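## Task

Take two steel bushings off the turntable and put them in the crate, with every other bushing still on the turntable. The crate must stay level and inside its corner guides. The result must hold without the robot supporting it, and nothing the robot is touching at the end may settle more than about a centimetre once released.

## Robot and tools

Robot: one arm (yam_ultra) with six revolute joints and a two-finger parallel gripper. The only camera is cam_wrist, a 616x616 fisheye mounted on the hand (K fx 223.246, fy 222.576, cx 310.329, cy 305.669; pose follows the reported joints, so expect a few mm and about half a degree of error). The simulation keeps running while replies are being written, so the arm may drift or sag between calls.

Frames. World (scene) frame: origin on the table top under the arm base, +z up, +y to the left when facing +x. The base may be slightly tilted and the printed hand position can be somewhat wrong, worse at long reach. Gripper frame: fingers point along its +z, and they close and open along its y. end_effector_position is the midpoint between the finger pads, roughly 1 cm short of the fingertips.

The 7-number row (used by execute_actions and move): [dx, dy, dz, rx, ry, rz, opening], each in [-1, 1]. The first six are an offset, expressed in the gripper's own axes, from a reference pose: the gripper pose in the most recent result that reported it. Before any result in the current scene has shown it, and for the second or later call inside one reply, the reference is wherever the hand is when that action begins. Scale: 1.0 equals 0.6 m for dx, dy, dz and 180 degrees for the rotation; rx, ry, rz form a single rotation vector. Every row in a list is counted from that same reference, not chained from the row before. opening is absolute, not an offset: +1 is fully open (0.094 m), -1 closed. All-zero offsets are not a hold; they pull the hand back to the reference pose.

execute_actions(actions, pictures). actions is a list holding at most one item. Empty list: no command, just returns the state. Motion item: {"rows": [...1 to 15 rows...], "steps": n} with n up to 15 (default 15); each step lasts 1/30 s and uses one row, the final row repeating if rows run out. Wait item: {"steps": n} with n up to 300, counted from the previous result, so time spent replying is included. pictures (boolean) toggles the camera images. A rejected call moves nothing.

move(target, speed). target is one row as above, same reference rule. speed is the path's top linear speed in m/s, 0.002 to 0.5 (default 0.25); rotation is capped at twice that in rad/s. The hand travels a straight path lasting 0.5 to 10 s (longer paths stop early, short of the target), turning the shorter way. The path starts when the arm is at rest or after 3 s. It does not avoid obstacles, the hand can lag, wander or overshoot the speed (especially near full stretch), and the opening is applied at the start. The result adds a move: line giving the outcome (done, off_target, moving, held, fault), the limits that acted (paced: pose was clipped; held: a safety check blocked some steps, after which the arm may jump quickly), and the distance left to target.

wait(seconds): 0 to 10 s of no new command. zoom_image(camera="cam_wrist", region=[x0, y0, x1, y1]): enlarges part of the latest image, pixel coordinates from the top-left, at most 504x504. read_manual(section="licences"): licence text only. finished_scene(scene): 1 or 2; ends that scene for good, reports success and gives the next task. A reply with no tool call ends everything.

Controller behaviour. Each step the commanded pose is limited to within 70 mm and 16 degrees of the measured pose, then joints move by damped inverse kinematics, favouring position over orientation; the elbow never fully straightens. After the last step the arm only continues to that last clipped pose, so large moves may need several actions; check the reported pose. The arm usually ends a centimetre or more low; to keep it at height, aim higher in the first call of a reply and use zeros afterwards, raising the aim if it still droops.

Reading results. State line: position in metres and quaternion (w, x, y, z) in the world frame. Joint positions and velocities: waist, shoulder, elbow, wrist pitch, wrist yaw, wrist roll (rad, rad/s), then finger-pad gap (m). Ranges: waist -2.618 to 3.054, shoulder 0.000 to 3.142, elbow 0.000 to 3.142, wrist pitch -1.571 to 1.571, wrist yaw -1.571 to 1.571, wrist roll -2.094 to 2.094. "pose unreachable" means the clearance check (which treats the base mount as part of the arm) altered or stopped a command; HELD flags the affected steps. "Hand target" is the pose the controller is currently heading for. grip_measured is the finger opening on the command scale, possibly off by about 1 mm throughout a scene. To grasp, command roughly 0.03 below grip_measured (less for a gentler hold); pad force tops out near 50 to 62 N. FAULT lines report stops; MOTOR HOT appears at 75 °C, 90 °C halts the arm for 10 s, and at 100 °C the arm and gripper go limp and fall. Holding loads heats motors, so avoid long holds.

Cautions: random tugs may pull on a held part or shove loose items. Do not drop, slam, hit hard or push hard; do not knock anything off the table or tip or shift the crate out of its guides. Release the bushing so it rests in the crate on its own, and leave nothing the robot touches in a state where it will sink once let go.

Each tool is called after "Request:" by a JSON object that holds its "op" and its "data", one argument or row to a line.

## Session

Request:
{"op": "execute_actions", "data": {
  "actions": []
}}

Request:
{"op": "wait", "data": {
  "seconds": 2
}}

Scene clock: 0.00 s of 7600.00 s.
end_effector_position=(+0.3783, +0.2724, +0.3731) grip_measured=+1.000 end_effector_quat_wxyz=(-0.278, +0.919, -0.278, +0.025)
Joint positions: [ 0.541  1.486  1.575 -0.914 -0.285 -1.967  0.094]
Joint velocities: [-0.002  0.002 -0.012 -0.037 -0.066 -0.007  0.   ]
Hand target: +0.378, +0.275, +0.385; -0.293, +0.915, -0.275, +0.027
camera_calibration (this result's frames):
cam_wrist: T_world_to_cam=[[0.495085, 0.696533, 0.519357, -0.572476], [0.570573, -0.711442, 0.410239, -0.170709], [0.655238, 0.0932277, -0.749648, 0.128483], [0, 0, 0, 1]] pos_world=[0.29664, 0.26532, 0.463668]

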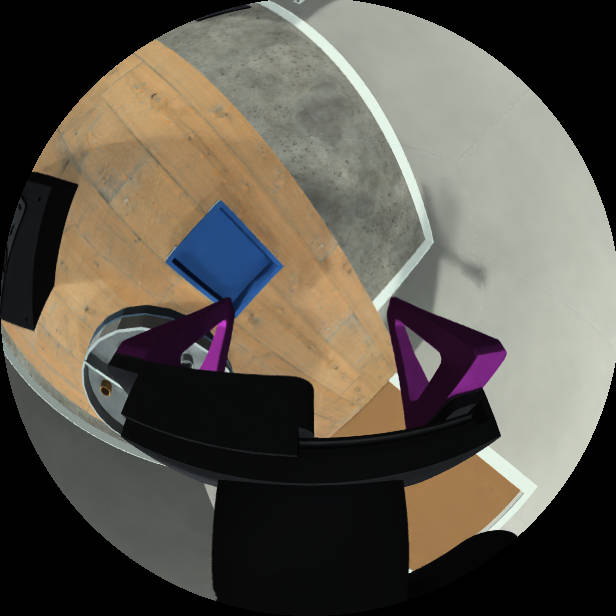

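Scene clock: 2.00 s of 7600.00 s.
end_effector_position=(+0.3783, +0.2724, +0.3731) grip_measured=+1.000 end_effector_quat_wxyz=(-0.278, +0.919, -0.278, +0.025)
Joint positions: [ 0.541  1.486  1.575 -0.914 -0.285 -1.967  0.094]
Joint velocities: [ 0.012  0.002  0.012 -0.022  0.051  0.007  0.   ]
Hand target: +0.378, +0.275, +0.385; -0.293, +0.915, -0.275, +0.027
Steps of this call (steps 1 to 60: nothing new was sent). Readings (end_effector_position):
1: (+0.3783, +0.2724, +0.3731)
2: (+0.3783, +0.2724, +0.3731)
4: (+0.3783, +0.2724, +0.3731)
8: (+0.3783, +0.2724, +0.3731)
60: the state above
camera_calibration (this result's frames):
cam_wrist: T_world_to_cam=[[0.495085, 0.696533, 0.519357, -0.572476], [0.570573, -0.711442, 0.410239, -0.170709], [0.655238, 0.0932277, -0.749648, 0.128483], [0, 0, 0, 1]] pos_world=[0.29664, 0.26532, 0.463668]

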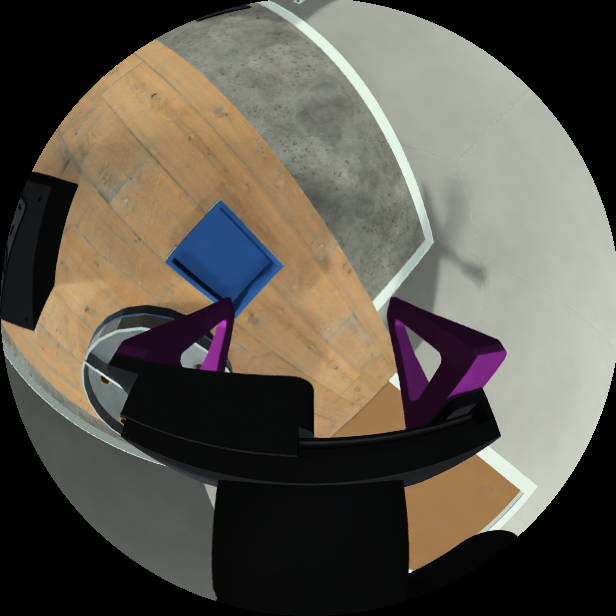

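Request:
{"op": "move", "data": {
  "target": [0.44,0.69,-0.15,-0.021,0.238,0.786,-0.55],
  "speed": 0.4
}}

Scene clock: 8.77 s of 7600.00 s.
end_effector_position=(+0.3621, -0.1976, +0.1944) grip_measured=-0.547 end_effector_quat_wxyz=(-0.011, -0.005, +1.000, +0.004)
Joint positions: [-0.616  1.979  1.514 -0.961 -0.232 -0.611  0.021]
Joint velocities: [-0.017 -0.002 -0.002  0.022 -0.051  0.037 -0.002]
Hand target: +0.370, -0.205, +0.206; +0.002, +0.000, +1.000, -0.007
Off the commanded pose: 0.018 m, 2 deg.
move: off_target
camera_calibration (this result's frames):
cam_wrist: T_world_to_cam=[[0.0128407, -0.99979, -0.0159706, -0.200795], [-0.797712, -0.019873, 0.60271, 0.172228], [-0.602901, 0.00500078, -0.7978, 0.496479], [0, 0, 0, 1]] pos_world=[0.439295, -0.199813, 0.289081]

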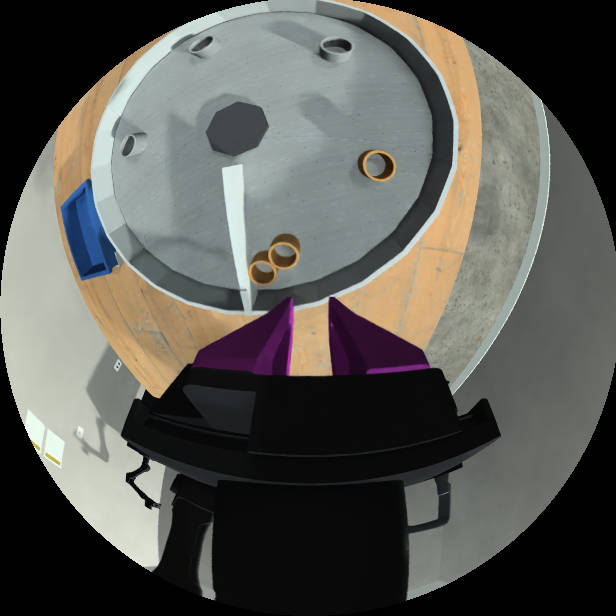

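Request:
{"op": "move", "data": {
  "target": [-0.04,-0.03,0.1,0,0,0,-0.55]
}}

Request:
{"op": "wait", "data": {
  "seconds": 8
}}

Scene clock: 11.77 s of 7600.00 s.
end_effector_position=(+0.3640, -0.2063, +0.1204) grip_measured=-0.547 end_effector_quat_wxyz=(-0.038, +0.001, +0.999, +0.024)
Joint positions: [-0.589  2.191  1.551 -0.849 -0.231 -0.587  0.021]
Joint velocities: [-0.027 -0.012 -0.002 -0.007  0.066  0.007  0.   ]
Hand target: +0.383, -0.215, +0.134; -0.011, -0.004, +1.000, +0.004
Off the commanded pose: 0.026 m, 4 deg.
move: off_target
camera_calibration (this result's frames):
cam_wrist: T_world_to_cam=[[-0.00146664, -0.998459, -0.0554783, -0.200391], [-0.76378, -0.0346914, 0.644544, 0.197713], [-0.645475, 0.0433185, -0.762552, 0.457809], [0, 0, 0, 1]] pos_world=[0.44622, -0.213055, 0.210551]

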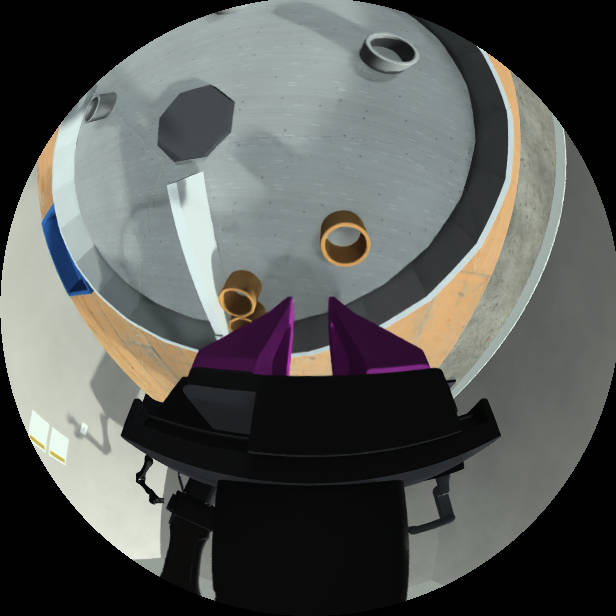

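Scene clock: 19.77 s of 7600.00 s.
end_effector_position=(+0.3641, -0.2063, +0.1204) grip_measured=-0.547 end_effector_quat_wxyz=(-0.038, +0.001, +0.999, +0.024)
Joint positions: [-0.589  2.191  1.551 -0.849 -0.231 -0.587  0.021]
Joint velocities: [ 0.002 -0.012 -0.002 -0.022 -0.007  0.007  0.001]
Hand target: +0.383, -0.215, +0.134; -0.010, -0.005, +1.000, +0.004
Off the commanded pose: 0.026 m, 4 deg.
Steps of this call (steps 1 to 240: nothing new was sent). Readings (end_effector_position):
1: (+0.3641, -0.2063, +0.1204)
2: (+0.3641, -0.2063, +0.1204)
4: (+0.3641, -0.2063, +0.1204)
8: (+0.3641, -0.2063, +0.1204)
240: the state above
camera_calibration (this result's frames):
cam_wrist: T_world_to_cam=[[-0.00136123, -0.99847, -0.0552793, -0.200507], [-0.763978, -0.0346302, 0.644312, 0.197889], [-0.64524, 0.0431093, -0.762762, 0.457751], [0, 0, 0, 1]] pos_world=[0.446269, -0.213081, 0.210569]

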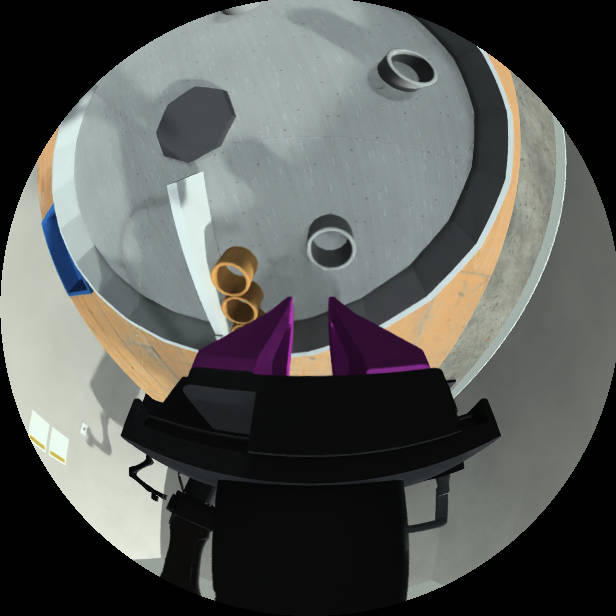

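Request:
{"op": "wait", "data": {
  "seconds": 3
}}

Scene clock: 23.67 s of 7600.00 s.
end_effector_position=(+0.3641, -0.2063, +0.1204) grip_measured=-0.547 end_effector_quat_wxyz=(-0.038, +0.001, +0.999, +0.024)
Joint positions: [-0.589  2.191  1.551 -0.849 -0.231 -0.587  0.021]
Joint velocities: [ 0.002  0.007 -0.002 -0.037 -0.037  0.022 -0.   ]
Hand target: +0.383, -0.215, +0.134; -0.010, -0.005, +1.000, +0.004
Off the commanded pose: 0.026 m, 4 deg.
Steps of this call (steps 1 to 117: nothing new was sent). Readings (end_effector_position):
1: (+0.3641, -0.2063, +0.1204)
2: (+0.3641, -0.2063, +0.1204)
4: (+0.3641, -0.2063, +0.1204)
8: (+0.3641, -0.2063, +0.1204)
117: the state above
camera_calibration (this result's frames):
cam_wrist: T_world_to_cam=[[-0.00136123, -0.99847, -0.0552793, -0.200507], [-0.763978, -0.0346302, 0.644312, 0.197889], [-0.64524, 0.0431093, -0.762762, 0.457751], [0, 0, 0, 1]] pos_world=[0.446269, -0.213081, 0.210569]

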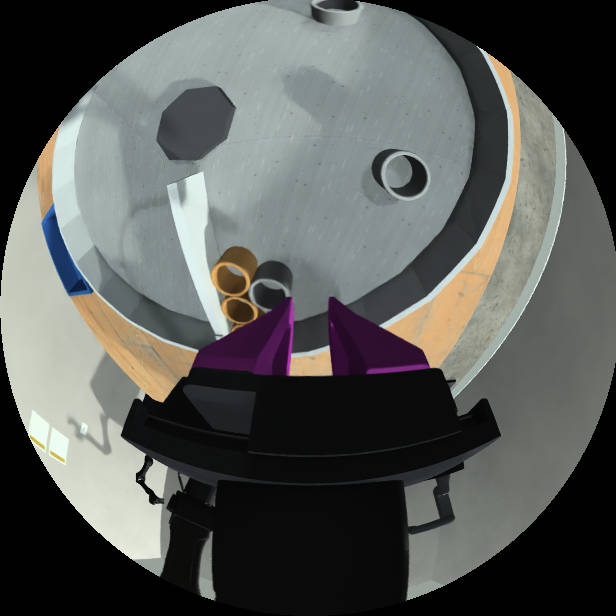

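Request:
{"op": "move", "data": {
  "target": [0.02,0.015,0.038,0,0,0,-0.55],
  "speed": 0.1
}}

Scene clock: 28.30 s of 7600.00 s.
end_effector_position=(+0.3495, -0.1961, +0.0993) grip_measured=-0.547 end_effector_quat_wxyz=(-0.043, +0.001, +0.999, +0.027)
Joint positions: [-0.575  2.191  1.45  -0.757 -0.231 -0.576  0.021]
Joint velocities: [ 0.007  0.002 -0.007  0.007 -0.037  0.022 -0.   ]
Hand target: +0.350, -0.196, +0.099; -0.038, +0.001, +0.999, +0.024
Off the commanded pose: 0.001 m, 1 deg.
move: done
camera_calibration (this result's frames):
cam_wrist: T_world_to_cam=[[-0.00160762, -0.998011, -0.0630178, -0.190506], [-0.757643, -0.0399142, 0.651448, 0.196736], [-0.652668, 0.0487923, -0.756072, 0.434842], [0, 0, 0, 1]] pos_world=[0.432557, -0.203491, 0.188603]

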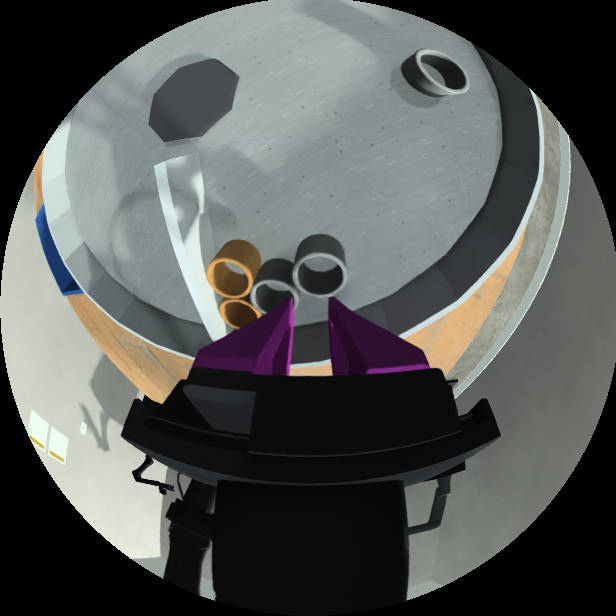

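Request:
{"op": "wait", "data": {
  "seconds": 7
}}

Scene clock: 36.53 s of 7600.00 s.
end_effector_position=(+0.3498, -0.1963, +0.0993) grip_measured=-0.547 end_effector_quat_wxyz=(-0.042, +0.001, +0.999, +0.027)
Joint positions: [-0.575  2.191  1.45  -0.756 -0.231 -0.576  0.021]
Joint velocities: [-0.007  0.007 -0.017  0.007 -0.022 -0.007 -0.   ]
Hand target: +0.350, -0.196, +0.099; -0.038, +0.001, +0.999, +0.024
Off the commanded pose: 0.001 m, 1 deg.
Steps of this call (steps 1 to 247: nothing new was sent). Readings (end_effector_position):
1: (+0.3496, -0.1961, +0.0993)
2: (+0.3496, -0.1961, +0.0993)
4: (+0.3497, -0.1962, +0.0993)
8: (+0.3498, -0.1962, +0.0993)
247: the state above
camera_calibration (this result's frames):
cam_wrist: T_world_to_cam=[[-0.00117986, -0.998061, -0.0622394, -0.190946], [-0.758451, -0.0396702, 0.650522, 0.19741], [-0.651729, 0.0479731, -0.756933, 0.434623], [0, 0, 0, 1]] pos_world=[0.432757, -0.203595, 0.188676]

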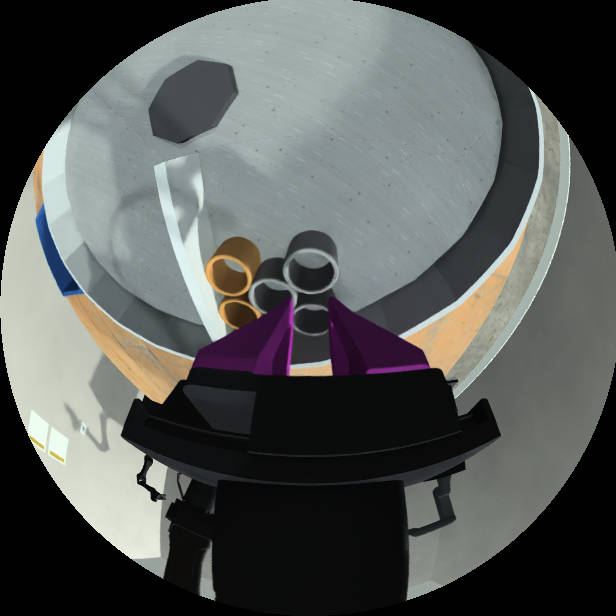

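Request:
{"op": "move", "data": {
  "target": [-0.042,-0.042,0.005,0.01,-0.015,0,-0.55],
  "speed": 0.08
}}

Scene clock: 42.17 s of 7600.00 s.
end_effector_position=(+0.3608, -0.2076, +0.0843) grip_measured=-0.547 end_effector_quat_wxyz=(-0.041, +0.001, +0.999, +0.026)
Joint positions: [-0.576  2.271  1.531 -0.753 -0.231 -0.576  0.021]
Joint velocities: [ 0.002 -0.007  0.002  0.022 -0.007  0.007 -0.   ]
Hand target: +0.373, -0.221, +0.093; -0.019, +0.000, +1.000, +0.011
Off the commanded pose: 0.021 m, 3 deg.
move: off_target
camera_calibration (this result's frames):
cam_wrist: T_world_to_cam=[[-0.000815698, -0.998212, -0.0597688, -0.203589], [-0.760408, -0.0381974, 0.648321, 0.216172], [-0.649445, 0.0459775, -0.759018, 0.429915], [0, 0, 0, 1]] pos_world=[0.443419, -0.214734, 0.173996]

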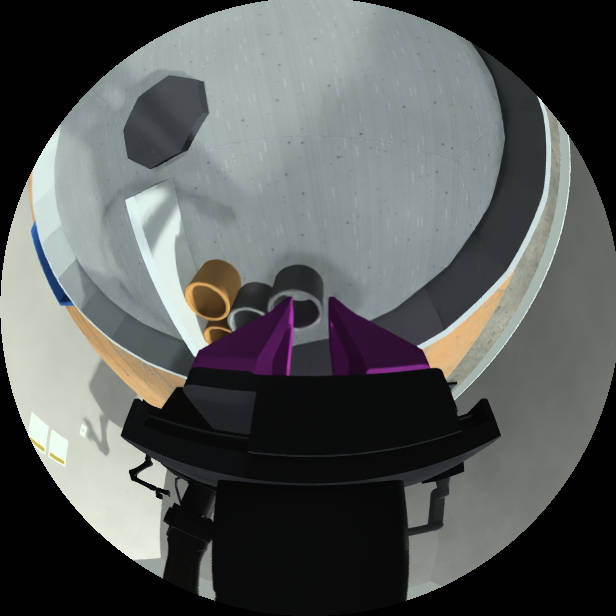

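Request:
{"op": "move", "data": {
  "target": [-0.005,-0.02,0.018,0,0,0,-0.6],
  "speed": 0.04
}}

Request:
{"op": "zoom_image", "data": {
  "camera": "cam_wrist",
  "region": [210,200,410,380]
}}

Scene clock: 44.60 s of 7600.00 s.
end_effector_position=(+0.3568, -0.2092, +0.0755) grip_measured=-0.598 end_effector_quat_wxyz=(-0.050, +0.000, +0.998, +0.030)
Joint positions: [-0.578  2.303  1.547 -0.759 -0.228 -0.584  0.019]
Joint velocities: [-0.017 -0.002  0.002  0.022 -0.066  0.022  0.001]
Hand target: +0.362, -0.219, +0.073; -0.041, +0.001, +0.999, +0.025
Off the commanded pose: 0.012 m, 1 deg.
move: off_target
camera_calibration (this result's frames):
cam_wrist: T_world_to_cam=[[-0.000319752, -0.997607, -0.0691339, -0.20501], [-0.747825, -0.0456592, 0.662324, 0.211736], [-0.663896, 0.0519118, -0.746021, 0.42611], [0, 0, 0, 1]] pos_world=[0.441168, -0.216972, 0.163476]

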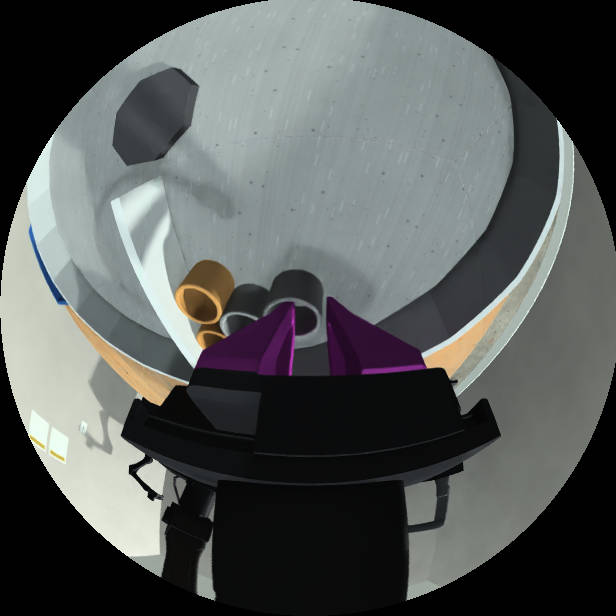

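Region (210, 200, 410, 380) of cam_wrist's 616x616 image, scaled by 2.520, with more detail than that image has; it fills the top 454 rows of this view, and the rest is white.

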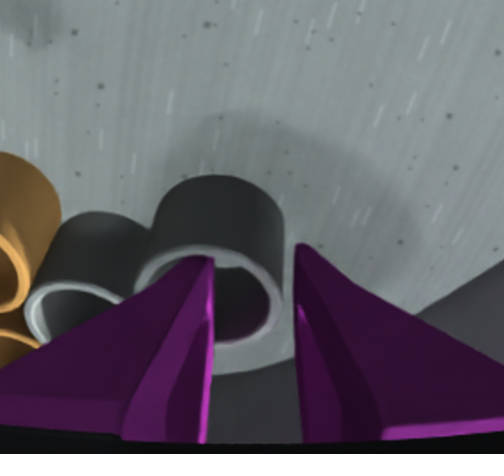

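Request:
{"op": "move", "data": {
  "target": [-0.005,-0.01,0.016,0,0,0,-0.68],
  "speed": 0.04
}}

Request:
{"op": "move", "data": {
  "target": [0,0,0,0,0,0,-1]
}}

Request:
{"op": "move", "data": {
  "target": [-0.02,0,-0.2,0.02,-0.03,0,-1],
  "speed": 0.15
}}

Scene clock: 47.53 s of 7600.00 s.
end_effector_position=(+0.3555, -0.2084, +0.0744) grip_measured=-0.677 end_effector_quat_wxyz=(-0.053, +0.000, +0.998, +0.033)
Joint positions: [-0.578  2.307  1.548 -0.762 -0.23  -0.585  0.015]
Joint velocities: [ 0.002 -0.002 -0.012  0.037 -0.037 -0.066  0.   ]
Hand target: +0.358, -0.214, +0.065; -0.050, +0.000, +0.998, +0.030
Off the commanded pose: 0.011 m, 0 deg.
move: off_target
camera_calibration (this result's frames):
cam_wrist: T_world_to_cam=[[-0.00113996, -0.997293, -0.0735198, -0.203654], [-0.744754, -0.0482159, 0.665595, 0.209646], [-0.667338, 0.0555129, -0.742683, 0.426126], [0, 0, 0, 1]] pos_world=[0.440273, -0.21665, 0.161965]

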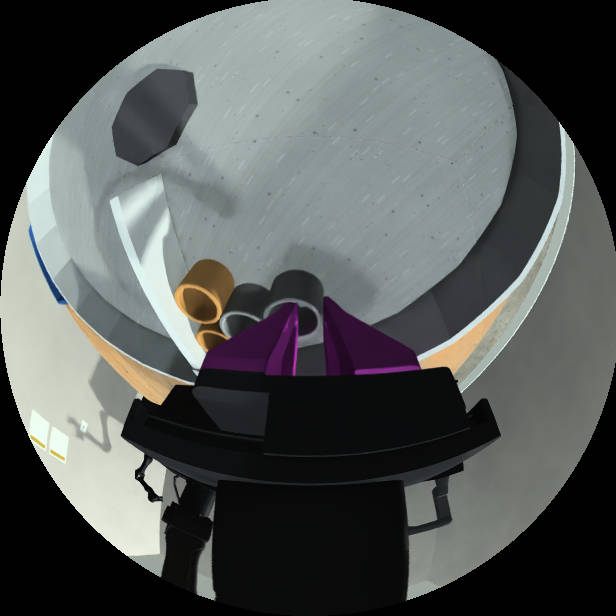

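Scene clock: 48.03 s of 7600.00 s.
end_effector_position=(+0.3536, -0.2096, +0.0760) grip_measured=-0.810 end_effector_quat_wxyz=(-0.056, +0.002, +0.998, +0.030)
Joint positions: [-0.579  2.303  1.548 -0.77  -0.221 -0.585  0.009]
Joint velocities: [-0.002  0.007 -0.002 -0.051 -0.081  0.007 -0.001]
Hand target: +0.355, -0.209, +0.074; -0.052, +0.000, +0.998, +0.033
Off the commanded pose: 0.003 m, 1 deg.
move: done
camera_calibration (this result's frames):
cam_wrist: T_world_to_cam=[[-0.00419332, -0.997666, -0.0681492, -0.204066], [-0.739559, -0.0427766, 0.671732, 0.205934], [-0.673079, 0.0532171, -0.737653, 0.427344], [0, 0, 0, 1]] pos_world=[0.439081, -0.217523, 0.162992]

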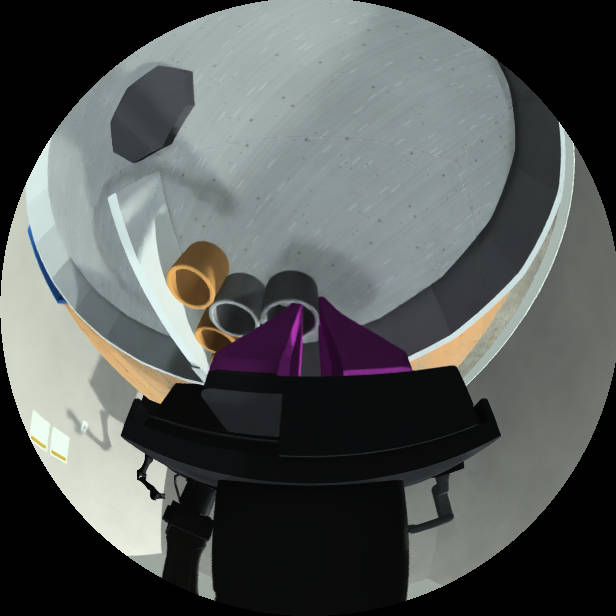

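Scene clock: 49.43 s of 7600.00 s.
end_effector_position=(+0.3717, -0.2085, +0.1749) grip_measured=-0.810 end_effector_quat_wxyz=(-0.031, +0.001, +0.999, +0.010)
Joint positions: [-0.608  2.096  1.625 -0.996 -0.219 -0.6    0.009]
Joint velocities: [-0.022 -0.002 -0.022 -0.022  0.095 -0.051  0.001]
Hand target: +0.381, -0.217, +0.194; -0.010, +0.001, +1.000, -0.003
Off the commanded pose: 0.022 m, 3 deg.
move: off_target
camera_calibration (this result's frames):
cam_wrist: T_world_to_cam=[[-0.000115095, -0.999577, -0.0290735, -0.204928], [-0.772302, -0.0183802, 0.634989, 0.176581], [-0.635255, 0.0225266, -0.771974, 0.49792], [0, 0, 0, 1]] pos_world=[0.452657, -0.212812, 0.266296]

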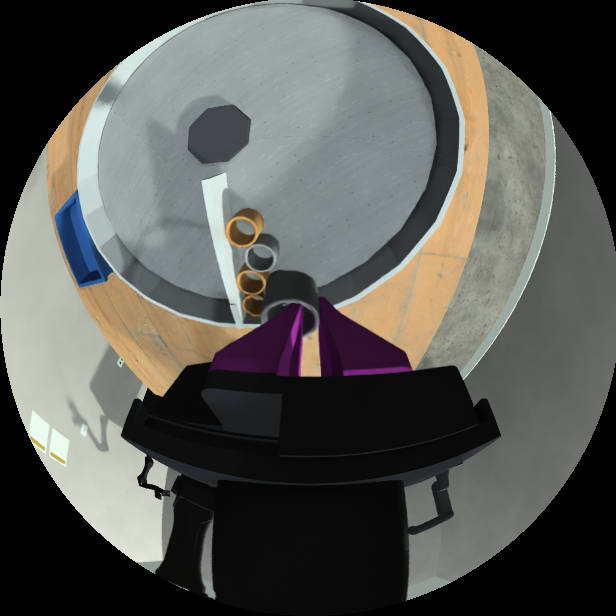

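Request:
{"op": "move", "data": {
  "target": [-0.06,0.7,-0.02,0,-0.015,0.4,-1]
}}

Scene clock: 53.80 s of 7600.00 s.
end_effector_position=(+0.4070, +0.2166, +0.1818) grip_measured=-0.810 end_effector_quat_wxyz=(-0.031, +0.587, +0.809, -0.010)
Joint positions: [ 0.487  2.036  1.761 -1.053 -0.009  1.738  0.009]
Joint velocities: [-0.002 -0.017 -0.002  0.007 -0.051  0.051 -0.   ]
Hand target: +0.415, +0.217, +0.193; -0.018, +0.590, +0.807, -0.005
Off the commanded pose: 0.013 m, 2 deg.
move: off_target
camera_calibration (this result's frames):
cam_wrist: T_world_to_cam=[[-0.948481, -0.313696, 0.0444836, 0.444279], [-0.221123, 0.755952, 0.616151, -0.181319], [-0.226912, 0.574571, -0.786371, 0.232901], [0, 0, 0, 1]] pos_world=[0.434144, 0.142619, 0.275103]

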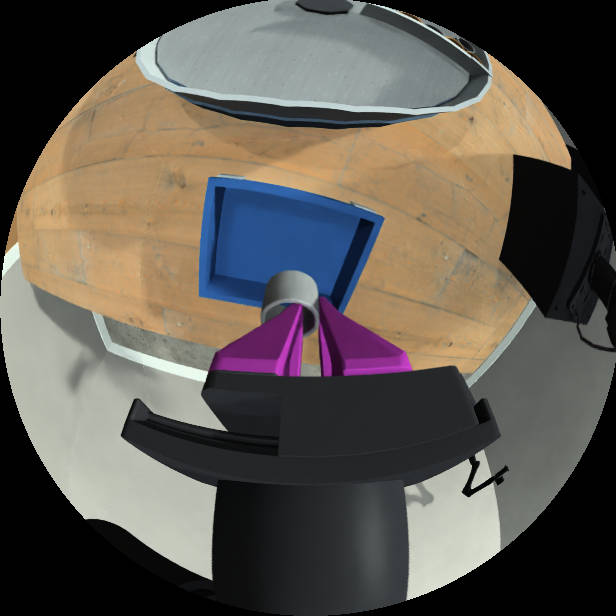

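Request:
{"op": "move", "data": {
  "target": [0.04,0.08,0.19,-0.015,0,0,-1],
  "speed": 0.15
}}

Scene clock: 57.10 s of 7600.00 s.
end_effector_position=(+0.4186, +0.2427, +0.0503) grip_measured=-0.810 end_effector_quat_wxyz=(-0.037, +0.588, +0.808, -0.016)
Joint positions: [ 0.512  2.385  1.85  -0.809 -0.008  1.764  0.009]
Joint velocities: [ 0.007  0.007 -0.007 -0.066  0.022  0.037  0.001]
Hand target: +0.436, +0.254, +0.066; -0.018, +0.588, +0.809, +0.009
Off the commanded pose: 0.029 m, 4 deg.
move: off_target
camera_calibration (this result's frames):
cam_wrist: T_world_to_cam=[[-0.948061, -0.312169, 0.0610874, 0.467891], [-0.209797, 0.758009, 0.617582, -0.122833], [-0.239095, 0.572689, -0.78413, 0.122622], [0, 0, 0, 1]] pos_world=[0.447138, 0.168945, 0.143429]

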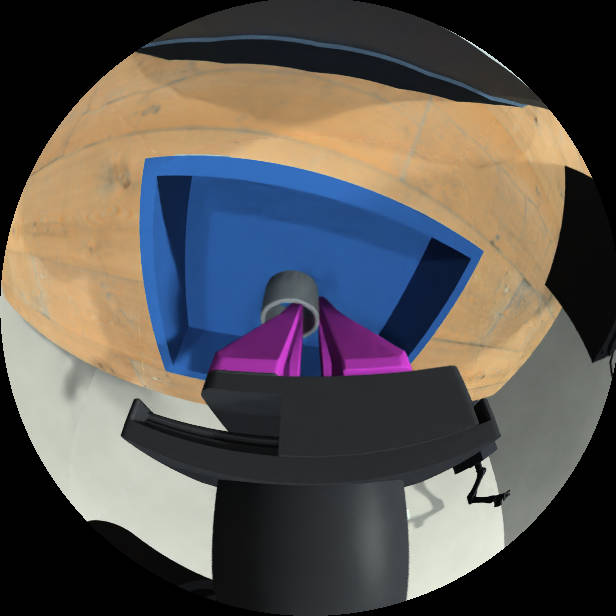

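Request:
{"op": "move", "data": {
  "target": [0,0.03,0.008,-0.01,0,0,-1],
  "speed": 0.04
}}

Request:
{"op": "move", "data": {
  "target": [0,0,0,0,0,0,-0.68]
}}

Request:
{"op": "move", "data": {
  "target": [0,0,-0.24,-0.02,0,0,-0.68]
}}

Request:
{"op": "move", "data": {
  "target": [-0.66,-0.31,0,0,0,-0.4,-0.6],
  "speed": 0.4
}}

Scene clock: 61.53 s of 7600.00 s.
end_effector_position=(+0.4191, +0.2439, +0.0347) grip_measured=-0.810 end_effector_quat_wxyz=(-0.039, +0.587, +0.808, -0.021)
Joint positions: [ 0.512  2.438  1.888 -0.805 -0.008  1.763  0.009]
Joint velocities: [ 0.007 -0.002  0.002  0.007  0.051 -0.037 -0.001]
Hand target: +0.435, +0.248, +0.044; -0.027, +0.588, +0.808, -0.003
Off the commanded pose: 0.019 m, 2 deg.
move: off_target
camera_calibration (this result's frames):
cam_wrist: T_world_to_cam=[[-0.946994, -0.313017, 0.0722651, 0.469089], [-0.204609, 0.761117, 0.615496, -0.116766], [-0.247663, 0.568085, -0.78482, 0.114589], [0, 0, 0, 1]] pos_world=[0.448713, 0.170609, 0.127902]

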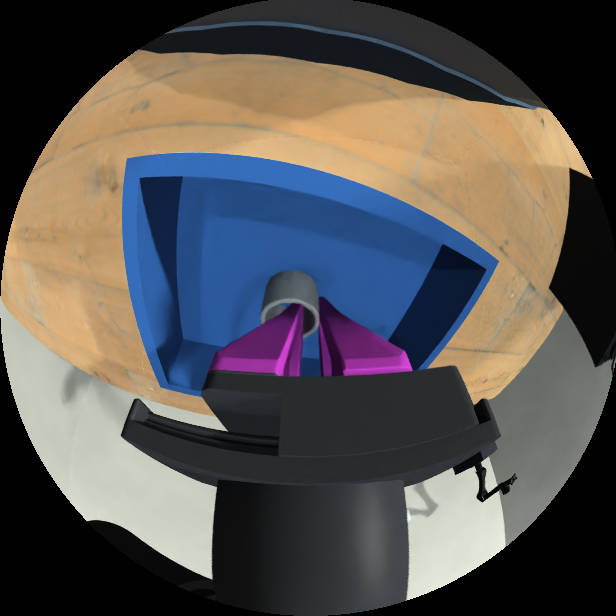

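Scene clock: 62.03 s of 7600.00 s.
end_effector_position=(+0.4191, +0.2442, +0.0347) grip_measured=-0.683 end_effector_quat_wxyz=(-0.040, +0.587, +0.808, -0.020)
Joint positions: [ 0.512  2.438  1.888 -0.804 -0.01   1.763  0.015]
Joint velocities: [-0.002  0.012 -0.007  0.007 -0.007  0.051  0.   ]
Hand target: +0.419, +0.244, +0.035; -0.039, +0.587, +0.808, -0.021
Off the commanded pose: 0.000 m, 0 deg.
move: done
camera_calibration (this result's frames):
cam_wrist: T_world_to_cam=[[-0.94691, -0.313364, 0.0718598, 0.469275], [-0.204611, 0.759802, 0.617118, -0.116799], [-0.247982, 0.569652, -0.783582, 0.11408], [0, 0, 0, 1]] pos_world=[0.448753, 0.170812, 0.127748]

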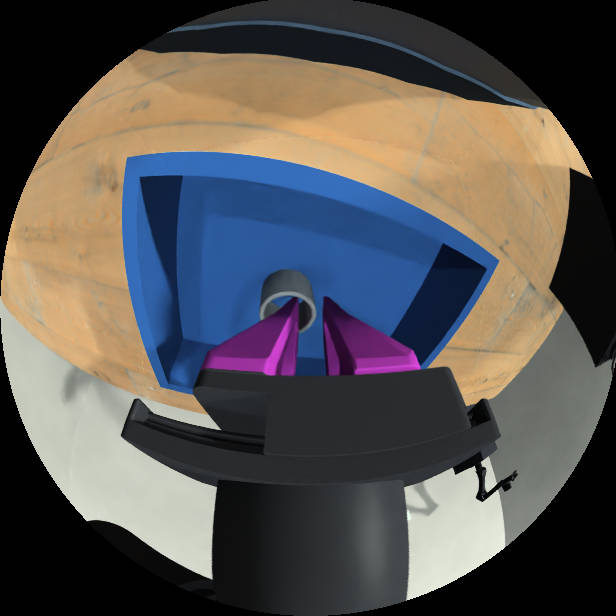

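Scene clock: 63.30 s of 7600.00 s.
end_effector_position=(+0.4269, +0.2419, +0.1631) grip_measured=-0.683 end_effector_quat_wxyz=(-0.033, +0.588, +0.808, -0.004)
Joint positions: [ 0.512  2.174  1.931 -1.076 -0.01   1.763  0.015]
Joint velocities: [ 0.022 -0.002 -0.017  0.022 -0.066 -0.022 -0.001]
Hand target: +0.433, +0.245, +0.179; -0.021, +0.588, +0.809, +0.005
Off the commanded pose: 0.016 m, 2 deg.
move: off_target
camera_calibration (this result's frames):
cam_wrist: T_world_to_cam=[[-0.949104, -0.312772, 0.037087, 0.473164], [-0.222632, 0.749501, 0.623445, -0.183484], [-0.222793, 0.583457, -0.780987, 0.203428], [0, 0, 0, 1]] pos_world=[0.453554, 0.166822, 0.255718]

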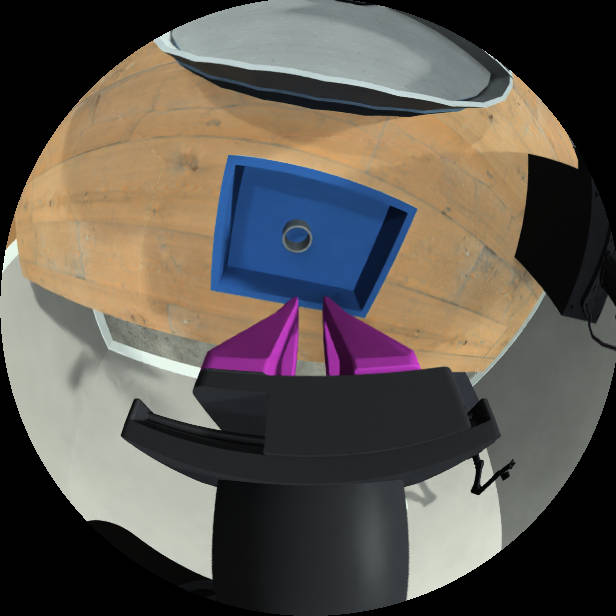

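Scene clock: 65.67 s of 7600.00 s.
end_effector_position=(+0.3584, -0.1944, +0.1540) grip_measured=-0.603 end_effector_quat_wxyz=(-0.038, +0.002, +0.999, +0.007)
Joint positions: [-0.579  2.068  1.492 -0.892 -0.204 -0.569  0.019]
Joint velocities: [-0.002 -0.012 -0.017 -0.022  0.051 -0.037 -0.001]
Hand target: +0.369, -0.198, +0.161; -0.024, -0.002, +1.000, +0.007
Off the commanded pose: 0.014 m, 1 deg.
move: off_target
camera_calibration (this result's frames):
cam_wrist: T_world_to_cam=[[-0.00234361, -0.99974, -0.0226834, -0.191652], [-0.764136, -0.0128417, 0.644928, 0.176534], [-0.645051, 0.0188447, -0.763907, 0.474548], [0, 0, 0, 1]] pos_world=[0.440555, -0.198278, 0.244312]

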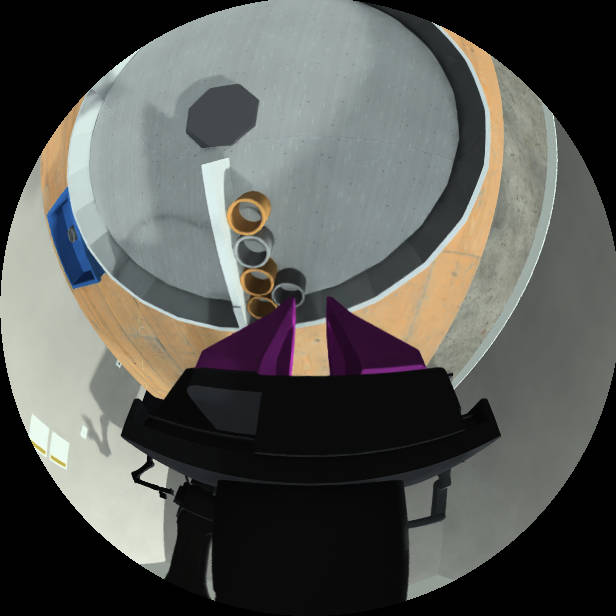

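Request:
{"op": "move", "data": {
  "target": [0.022,0.015,0.07,0.049,0.109,0.545,-0.64],
  "speed": 0.3
}}

Request:
{"op": "zoom_image", "data": {
  "camera": "cam_wrist",
  "region": [210,200,410,380]
}}

Scene clock: 75.20 s of 7600.00 s.
end_effector_position=(+0.3351, -0.1772, +0.1043) grip_measured=-0.637 end_effector_quat_wxyz=(-0.189, +0.741, +0.638, -0.089)
Joint positions: [-0.528  2.389  1.793 -1.212 -0.167  1.129  0.017]
Joint velocities: [ 0.012 -0.012  0.007 -0.037 -0.037 -0.022 -0.001]
Hand target: +0.340, -0.184, +0.112; -0.180, +0.749, +0.631, -0.088
Off the commanded pose: 0.014 m, 1 deg.
move: off_target
camera_calibration (this result's frames):
cam_wrist: T_world_to_cam=[[-0.915807, 0.111927, 0.385706, 0.284817], [0.348887, 0.697424, 0.626001, -0.054228], [-0.198934, 0.707864, -0.677756, 0.384849], [0, 0, 0, 1]] pos_world=[0.356317, -0.26648, 0.184925]

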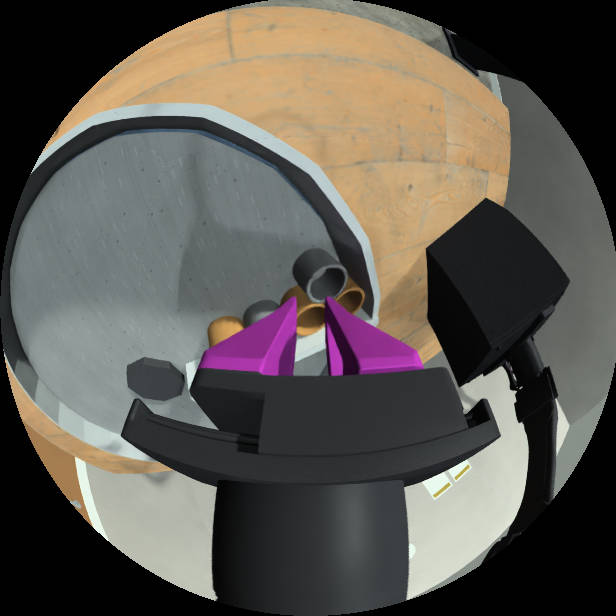

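Region (210, 200, 410, 380) of cam_wrist's 616x616 image, scaled by 2.520, with more detail than that image has; it fills the top 454 rows of this view, and the rest is white.

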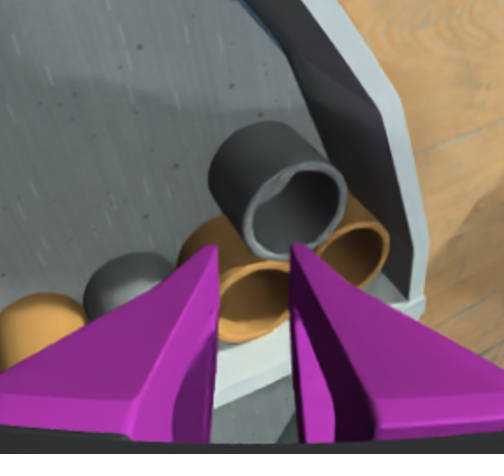

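Aligned laterally; descend along the hand axis.

Request:
{"op": "move", "data": {
  "target": [-0.017,0.002,0.032,0,0,0.02,-0.64],
  "speed": 0.05
}}

Request:
{"op": "zoom_image", "data": {
  "camera": "cam_wrist",
  "region": [210,200,410,380]
}}

Scene clock: 78.83 s of 7600.00 s.
end_effector_position=(+0.3361, -0.1819, +0.0871) grip_measured=-0.637 end_effector_quat_wxyz=(-0.181, +0.753, +0.626, -0.090)
Joint positions: [-0.528  2.426  1.793 -1.161 -0.169  1.168  0.017]
Joint velocities: [-0.007  0.002  0.007  0.007 -0.022  0.037 -0.001]
Hand target: +0.327, -0.184, +0.085; -0.186, +0.761, +0.615, -0.095
Off the commanded pose: 0.009 m, 2 deg.
move: done
camera_calibration (this result's frames):
cam_wrist: T_world_to_cam=[[-0.913907, 0.14903, 0.377578, 0.299725], [0.36769, 0.698025, 0.614463, -0.04569], [-0.171986, 0.700393, -0.692727, 0.36766], [0, 0, 0, 1]] pos_world=[0.353953, -0.270281, 0.169593]

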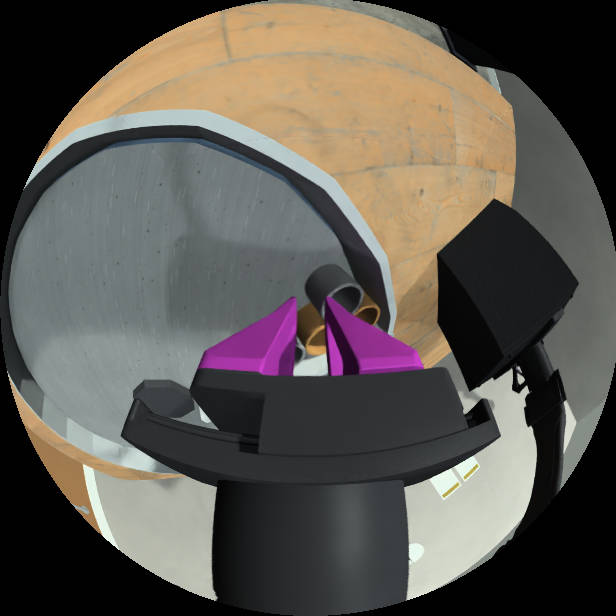

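Region (210, 200, 410, 380) of cam_wrist's 616x616 image, scaled by 2.520, with more detail than that image has; it fills the top 454 rows of this view, and the rest is white.

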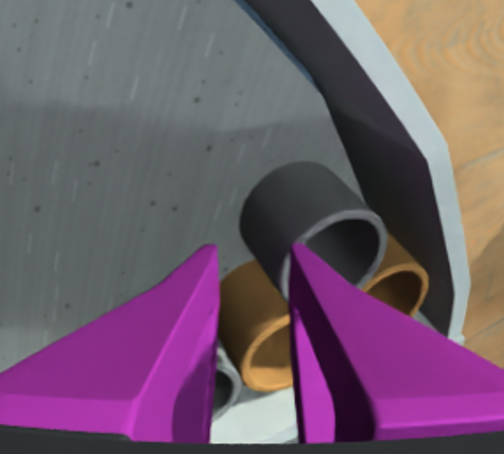

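Request:
{"op": "move", "data": {
  "target": [0.008,-0.033,0.008,0,0,0,-0.64],
  "speed": 0.05
}}

Request:
{"op": "zoom_image", "data": {
  "camera": "cam_wrist",
  "region": [210,200,410,380]
}}

Scene clock: 84.37 s of 7600.00 s.
end_effector_position=(+0.3160, -0.1713, +0.0821) grip_measured=-0.637 end_effector_quat_wxyz=(-0.192, +0.752, +0.624, -0.092)
Joint positions: [-0.528  2.385  1.671 -1.103 -0.172  1.163  0.017]
Joint velocities: [ 0.022  0.002 -0.012 -0.037 -0.022 -0.037 -0.001]
Hand target: +0.318, -0.173, +0.091; -0.181, +0.753, +0.626, -0.090
Off the commanded pose: 0.009 m, 1 deg.
move: done
camera_calibration (this result's frames):
cam_wrist: T_world_to_cam=[[-0.906864, 0.144833, 0.395753, 0.277239], [0.379745, 0.688036, 0.618384, -0.0484781], [-0.18273, 0.711076, -0.678955, 0.357345], [0, 0, 0, 1]] pos_world=[0.335125, -0.260898, 0.162881]

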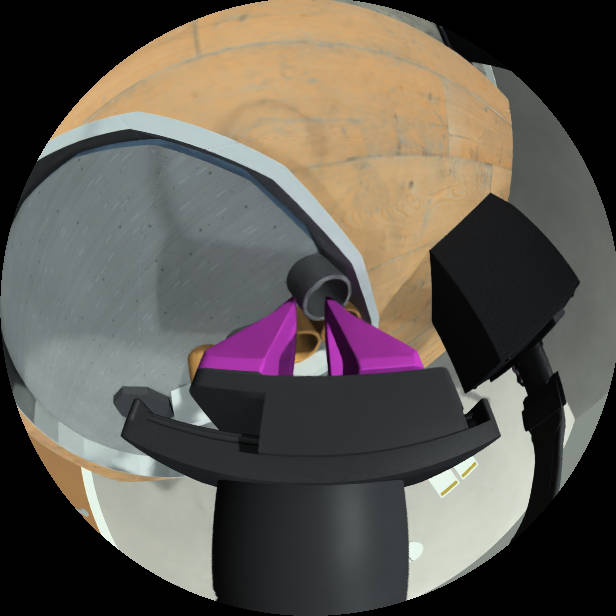

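Region (210, 200, 410, 380) of cam_wrist's 616x616 image, scaled by 2.520, with more detail than that image has; it fills the top 454 rows of this view, and the rest is white.

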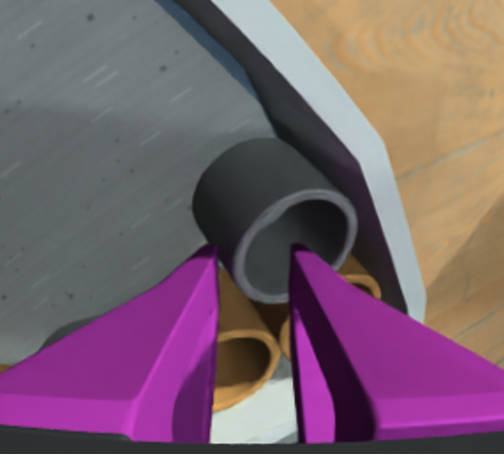

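Same view as the earlier success.

Request:
{"op": "move", "data": {
  "target": [-0.02,0.006,0.022,-0.01,0,0,-0.66],
  "speed": 0.04
}}

Request:
{"op": "zoom_image", "data": {
  "camera": "cam_wrist",
  "region": [210,200,410,380]
}}

Scene clock: 87.17 s of 7600.00 s.
end_effector_position=(+0.3160, -0.1750, +0.0723) grip_measured=-0.657 end_effector_quat_wxyz=(-0.185, +0.750, +0.629, -0.083)
Joint positions: [-0.535  2.399  1.656 -1.056 -0.182  1.147  0.016]
Joint velocities: [-0.002  0.007  0.017 -0.022  0.066 -0.022 -0.   ]
Hand target: +0.311, -0.181, +0.068; -0.180, +0.755, +0.626, -0.082
Off the commanded pose: 0.009 m, 1 deg.
move: done
camera_calibration (this result's frames):
cam_wrist: T_world_to_cam=[[-0.917102, 0.137113, 0.374331, 0.285067], [0.359792, 0.689054, 0.62909, -0.0341471], [-0.171677, 0.711621, -0.681265, 0.350091], [0, 0, 0, 1]] pos_world=[0.333824, -0.26469, 0.153277]

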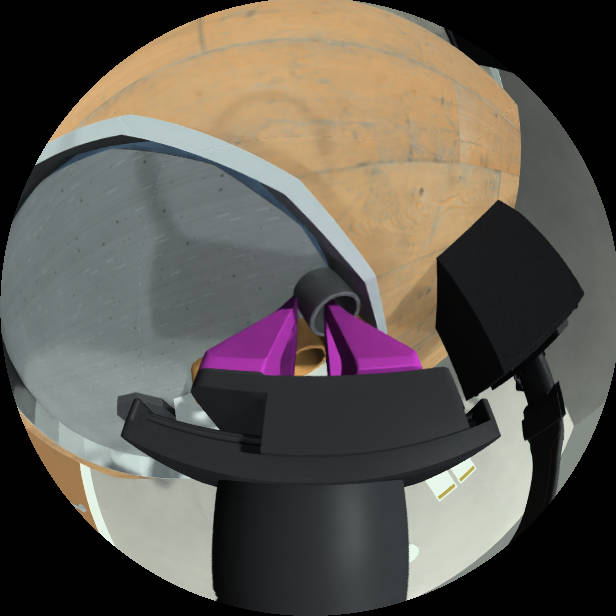

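Region (210, 200, 410, 380) of cam_wrist's 616x616 image, scaled by 2.520, with more detail than that image has; it fills the top 454 rows of this view, and the rest is white.

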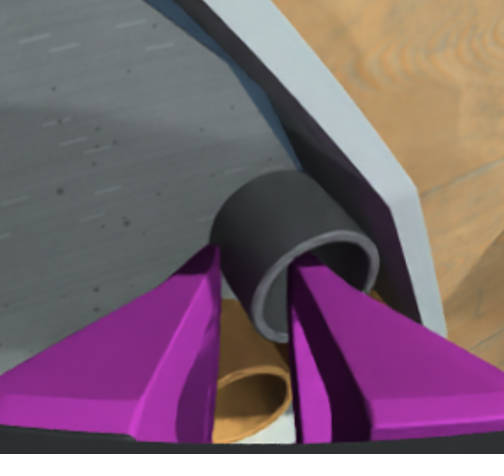

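Request:
{"op": "move", "data": {
  "target": [0,0,0.012,-0.02,0,0,-0.7],
  "speed": 0.04
}}

Request:
{"op": "move", "data": {
  "target": [0,0,0,0,0,0,-1]
}}

Request:
{"op": "move", "data": {
  "target": [0,0,-0.2,-0.07,-0.03,0,-1],
  "speed": 0.12
}}

Scene clock: 90.80 s of 7600.00 s.
end_effector_position=(+0.3155, -0.1744, +0.0725) grip_measured=-0.696 end_effector_quat_wxyz=(-0.166, +0.750, +0.636, -0.075)
Joint positions: [-0.535  2.357  1.587 -0.988 -0.183  1.145  0.014]
Joint velocities: [ 0.012 -0.002 -0.032  0.051 -0.095  0.007  0.   ]
Hand target: +0.313, -0.174, +0.066; -0.162, +0.755, +0.632, -0.064
Off the commanded pose: 0.007 m, 2 deg.
move: done
camera_calibration (this result's frames):
cam_wrist: T_world_to_cam=[[-0.931871, 0.133153, 0.337471, 0.291122], [0.328512, 0.704405, 0.629201, -0.0219962], [-0.153936, 0.697197, -0.700157, 0.342952], [0, 0, 0, 1]] pos_world=[0.331307, -0.262375, 0.155715]

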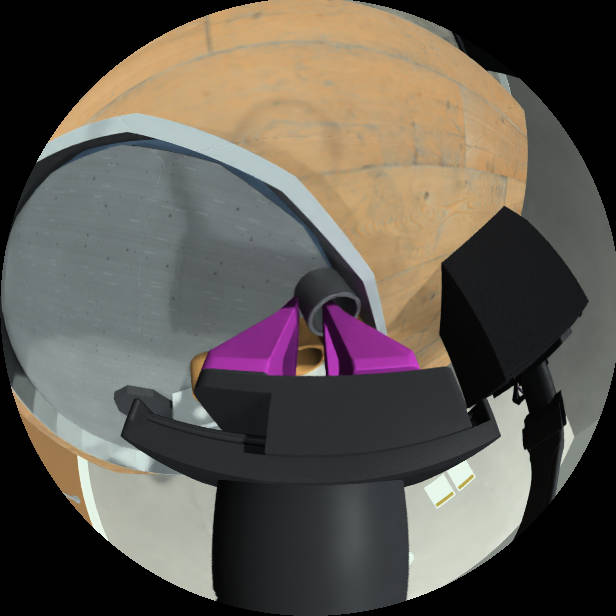

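Scene clock: 91.30 s of 7600.00 s.
end_effector_position=(+0.3226, -0.1756, +0.0755) grip_measured=-0.838 end_effector_quat_wxyz=(-0.156, +0.749, +0.640, -0.068)
Joint positions: [-0.534  2.346  1.593 -0.979 -0.191  1.142  0.008]
Joint velocities: [-0.002 -0.007  0.002  0.037 -0.037  0.007  0.   ]
Hand target: +0.316, -0.174, +0.073; -0.166, +0.750, +0.636, -0.075
Off the commanded pose: 0.008 m, 2 deg.
move: done
camera_calibration (this result's frames):
cam_wrist: T_world_to_cam=[[-0.940996, 0.129457, 0.312678, 0.301032], [0.308303, 0.708945, 0.634308, -0.0184035], [-0.139556, 0.693281, -0.707026, 0.342278], [0, 0, 0, 1]] pos_world=[0.33671, -0.263218, 0.159547]

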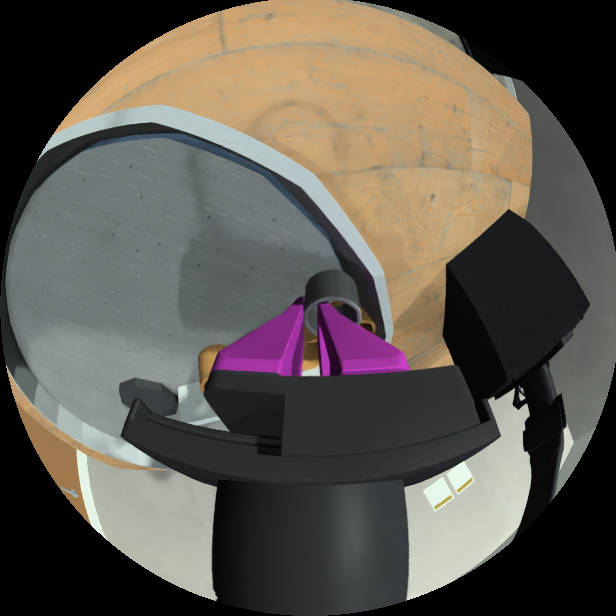

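Scene clock: 92.70 s of 7600.00 s.
end_effector_position=(+0.3581, -0.1877, +0.1734) grip_measured=-0.838 end_effector_quat_wxyz=(-0.057, +0.754, +0.653, -0.036)
Joint positions: [-0.573  2.071  1.583 -1.037 -0.194  1.135  0.008]
Joint velocities: [ 0.002  0.012  0.002  0.037 -0.007 -0.022  0.001]
Hand target: +0.361, -0.193, +0.189; -0.042, +0.757, +0.651, -0.034
Off the commanded pose: 0.016 m, 2 deg.
move: off_target
camera_calibration (this result's frames):
cam_wrist: T_world_to_cam=[[-0.98262, 0.137333, 0.124893, 0.354378], [0.18499, 0.780286, 0.597438, -0.0189613], [-0.0154048, 0.610158, -0.79213, 0.37944], [0, 0, 0, 1]] pos_world=[0.357572, -0.265391, 0.267634]

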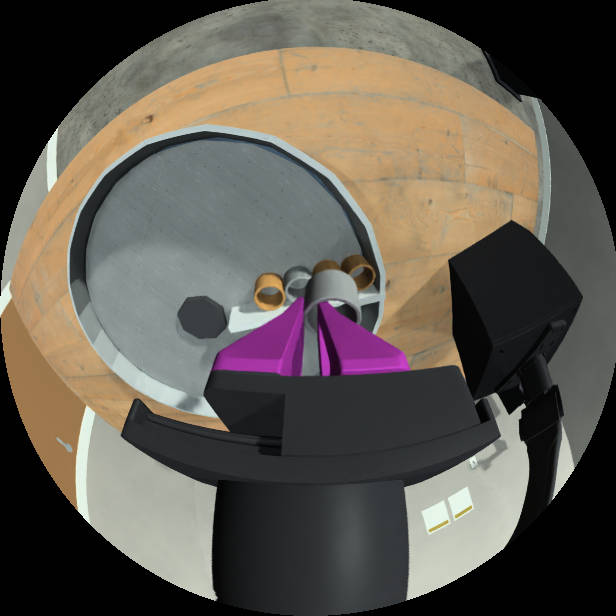

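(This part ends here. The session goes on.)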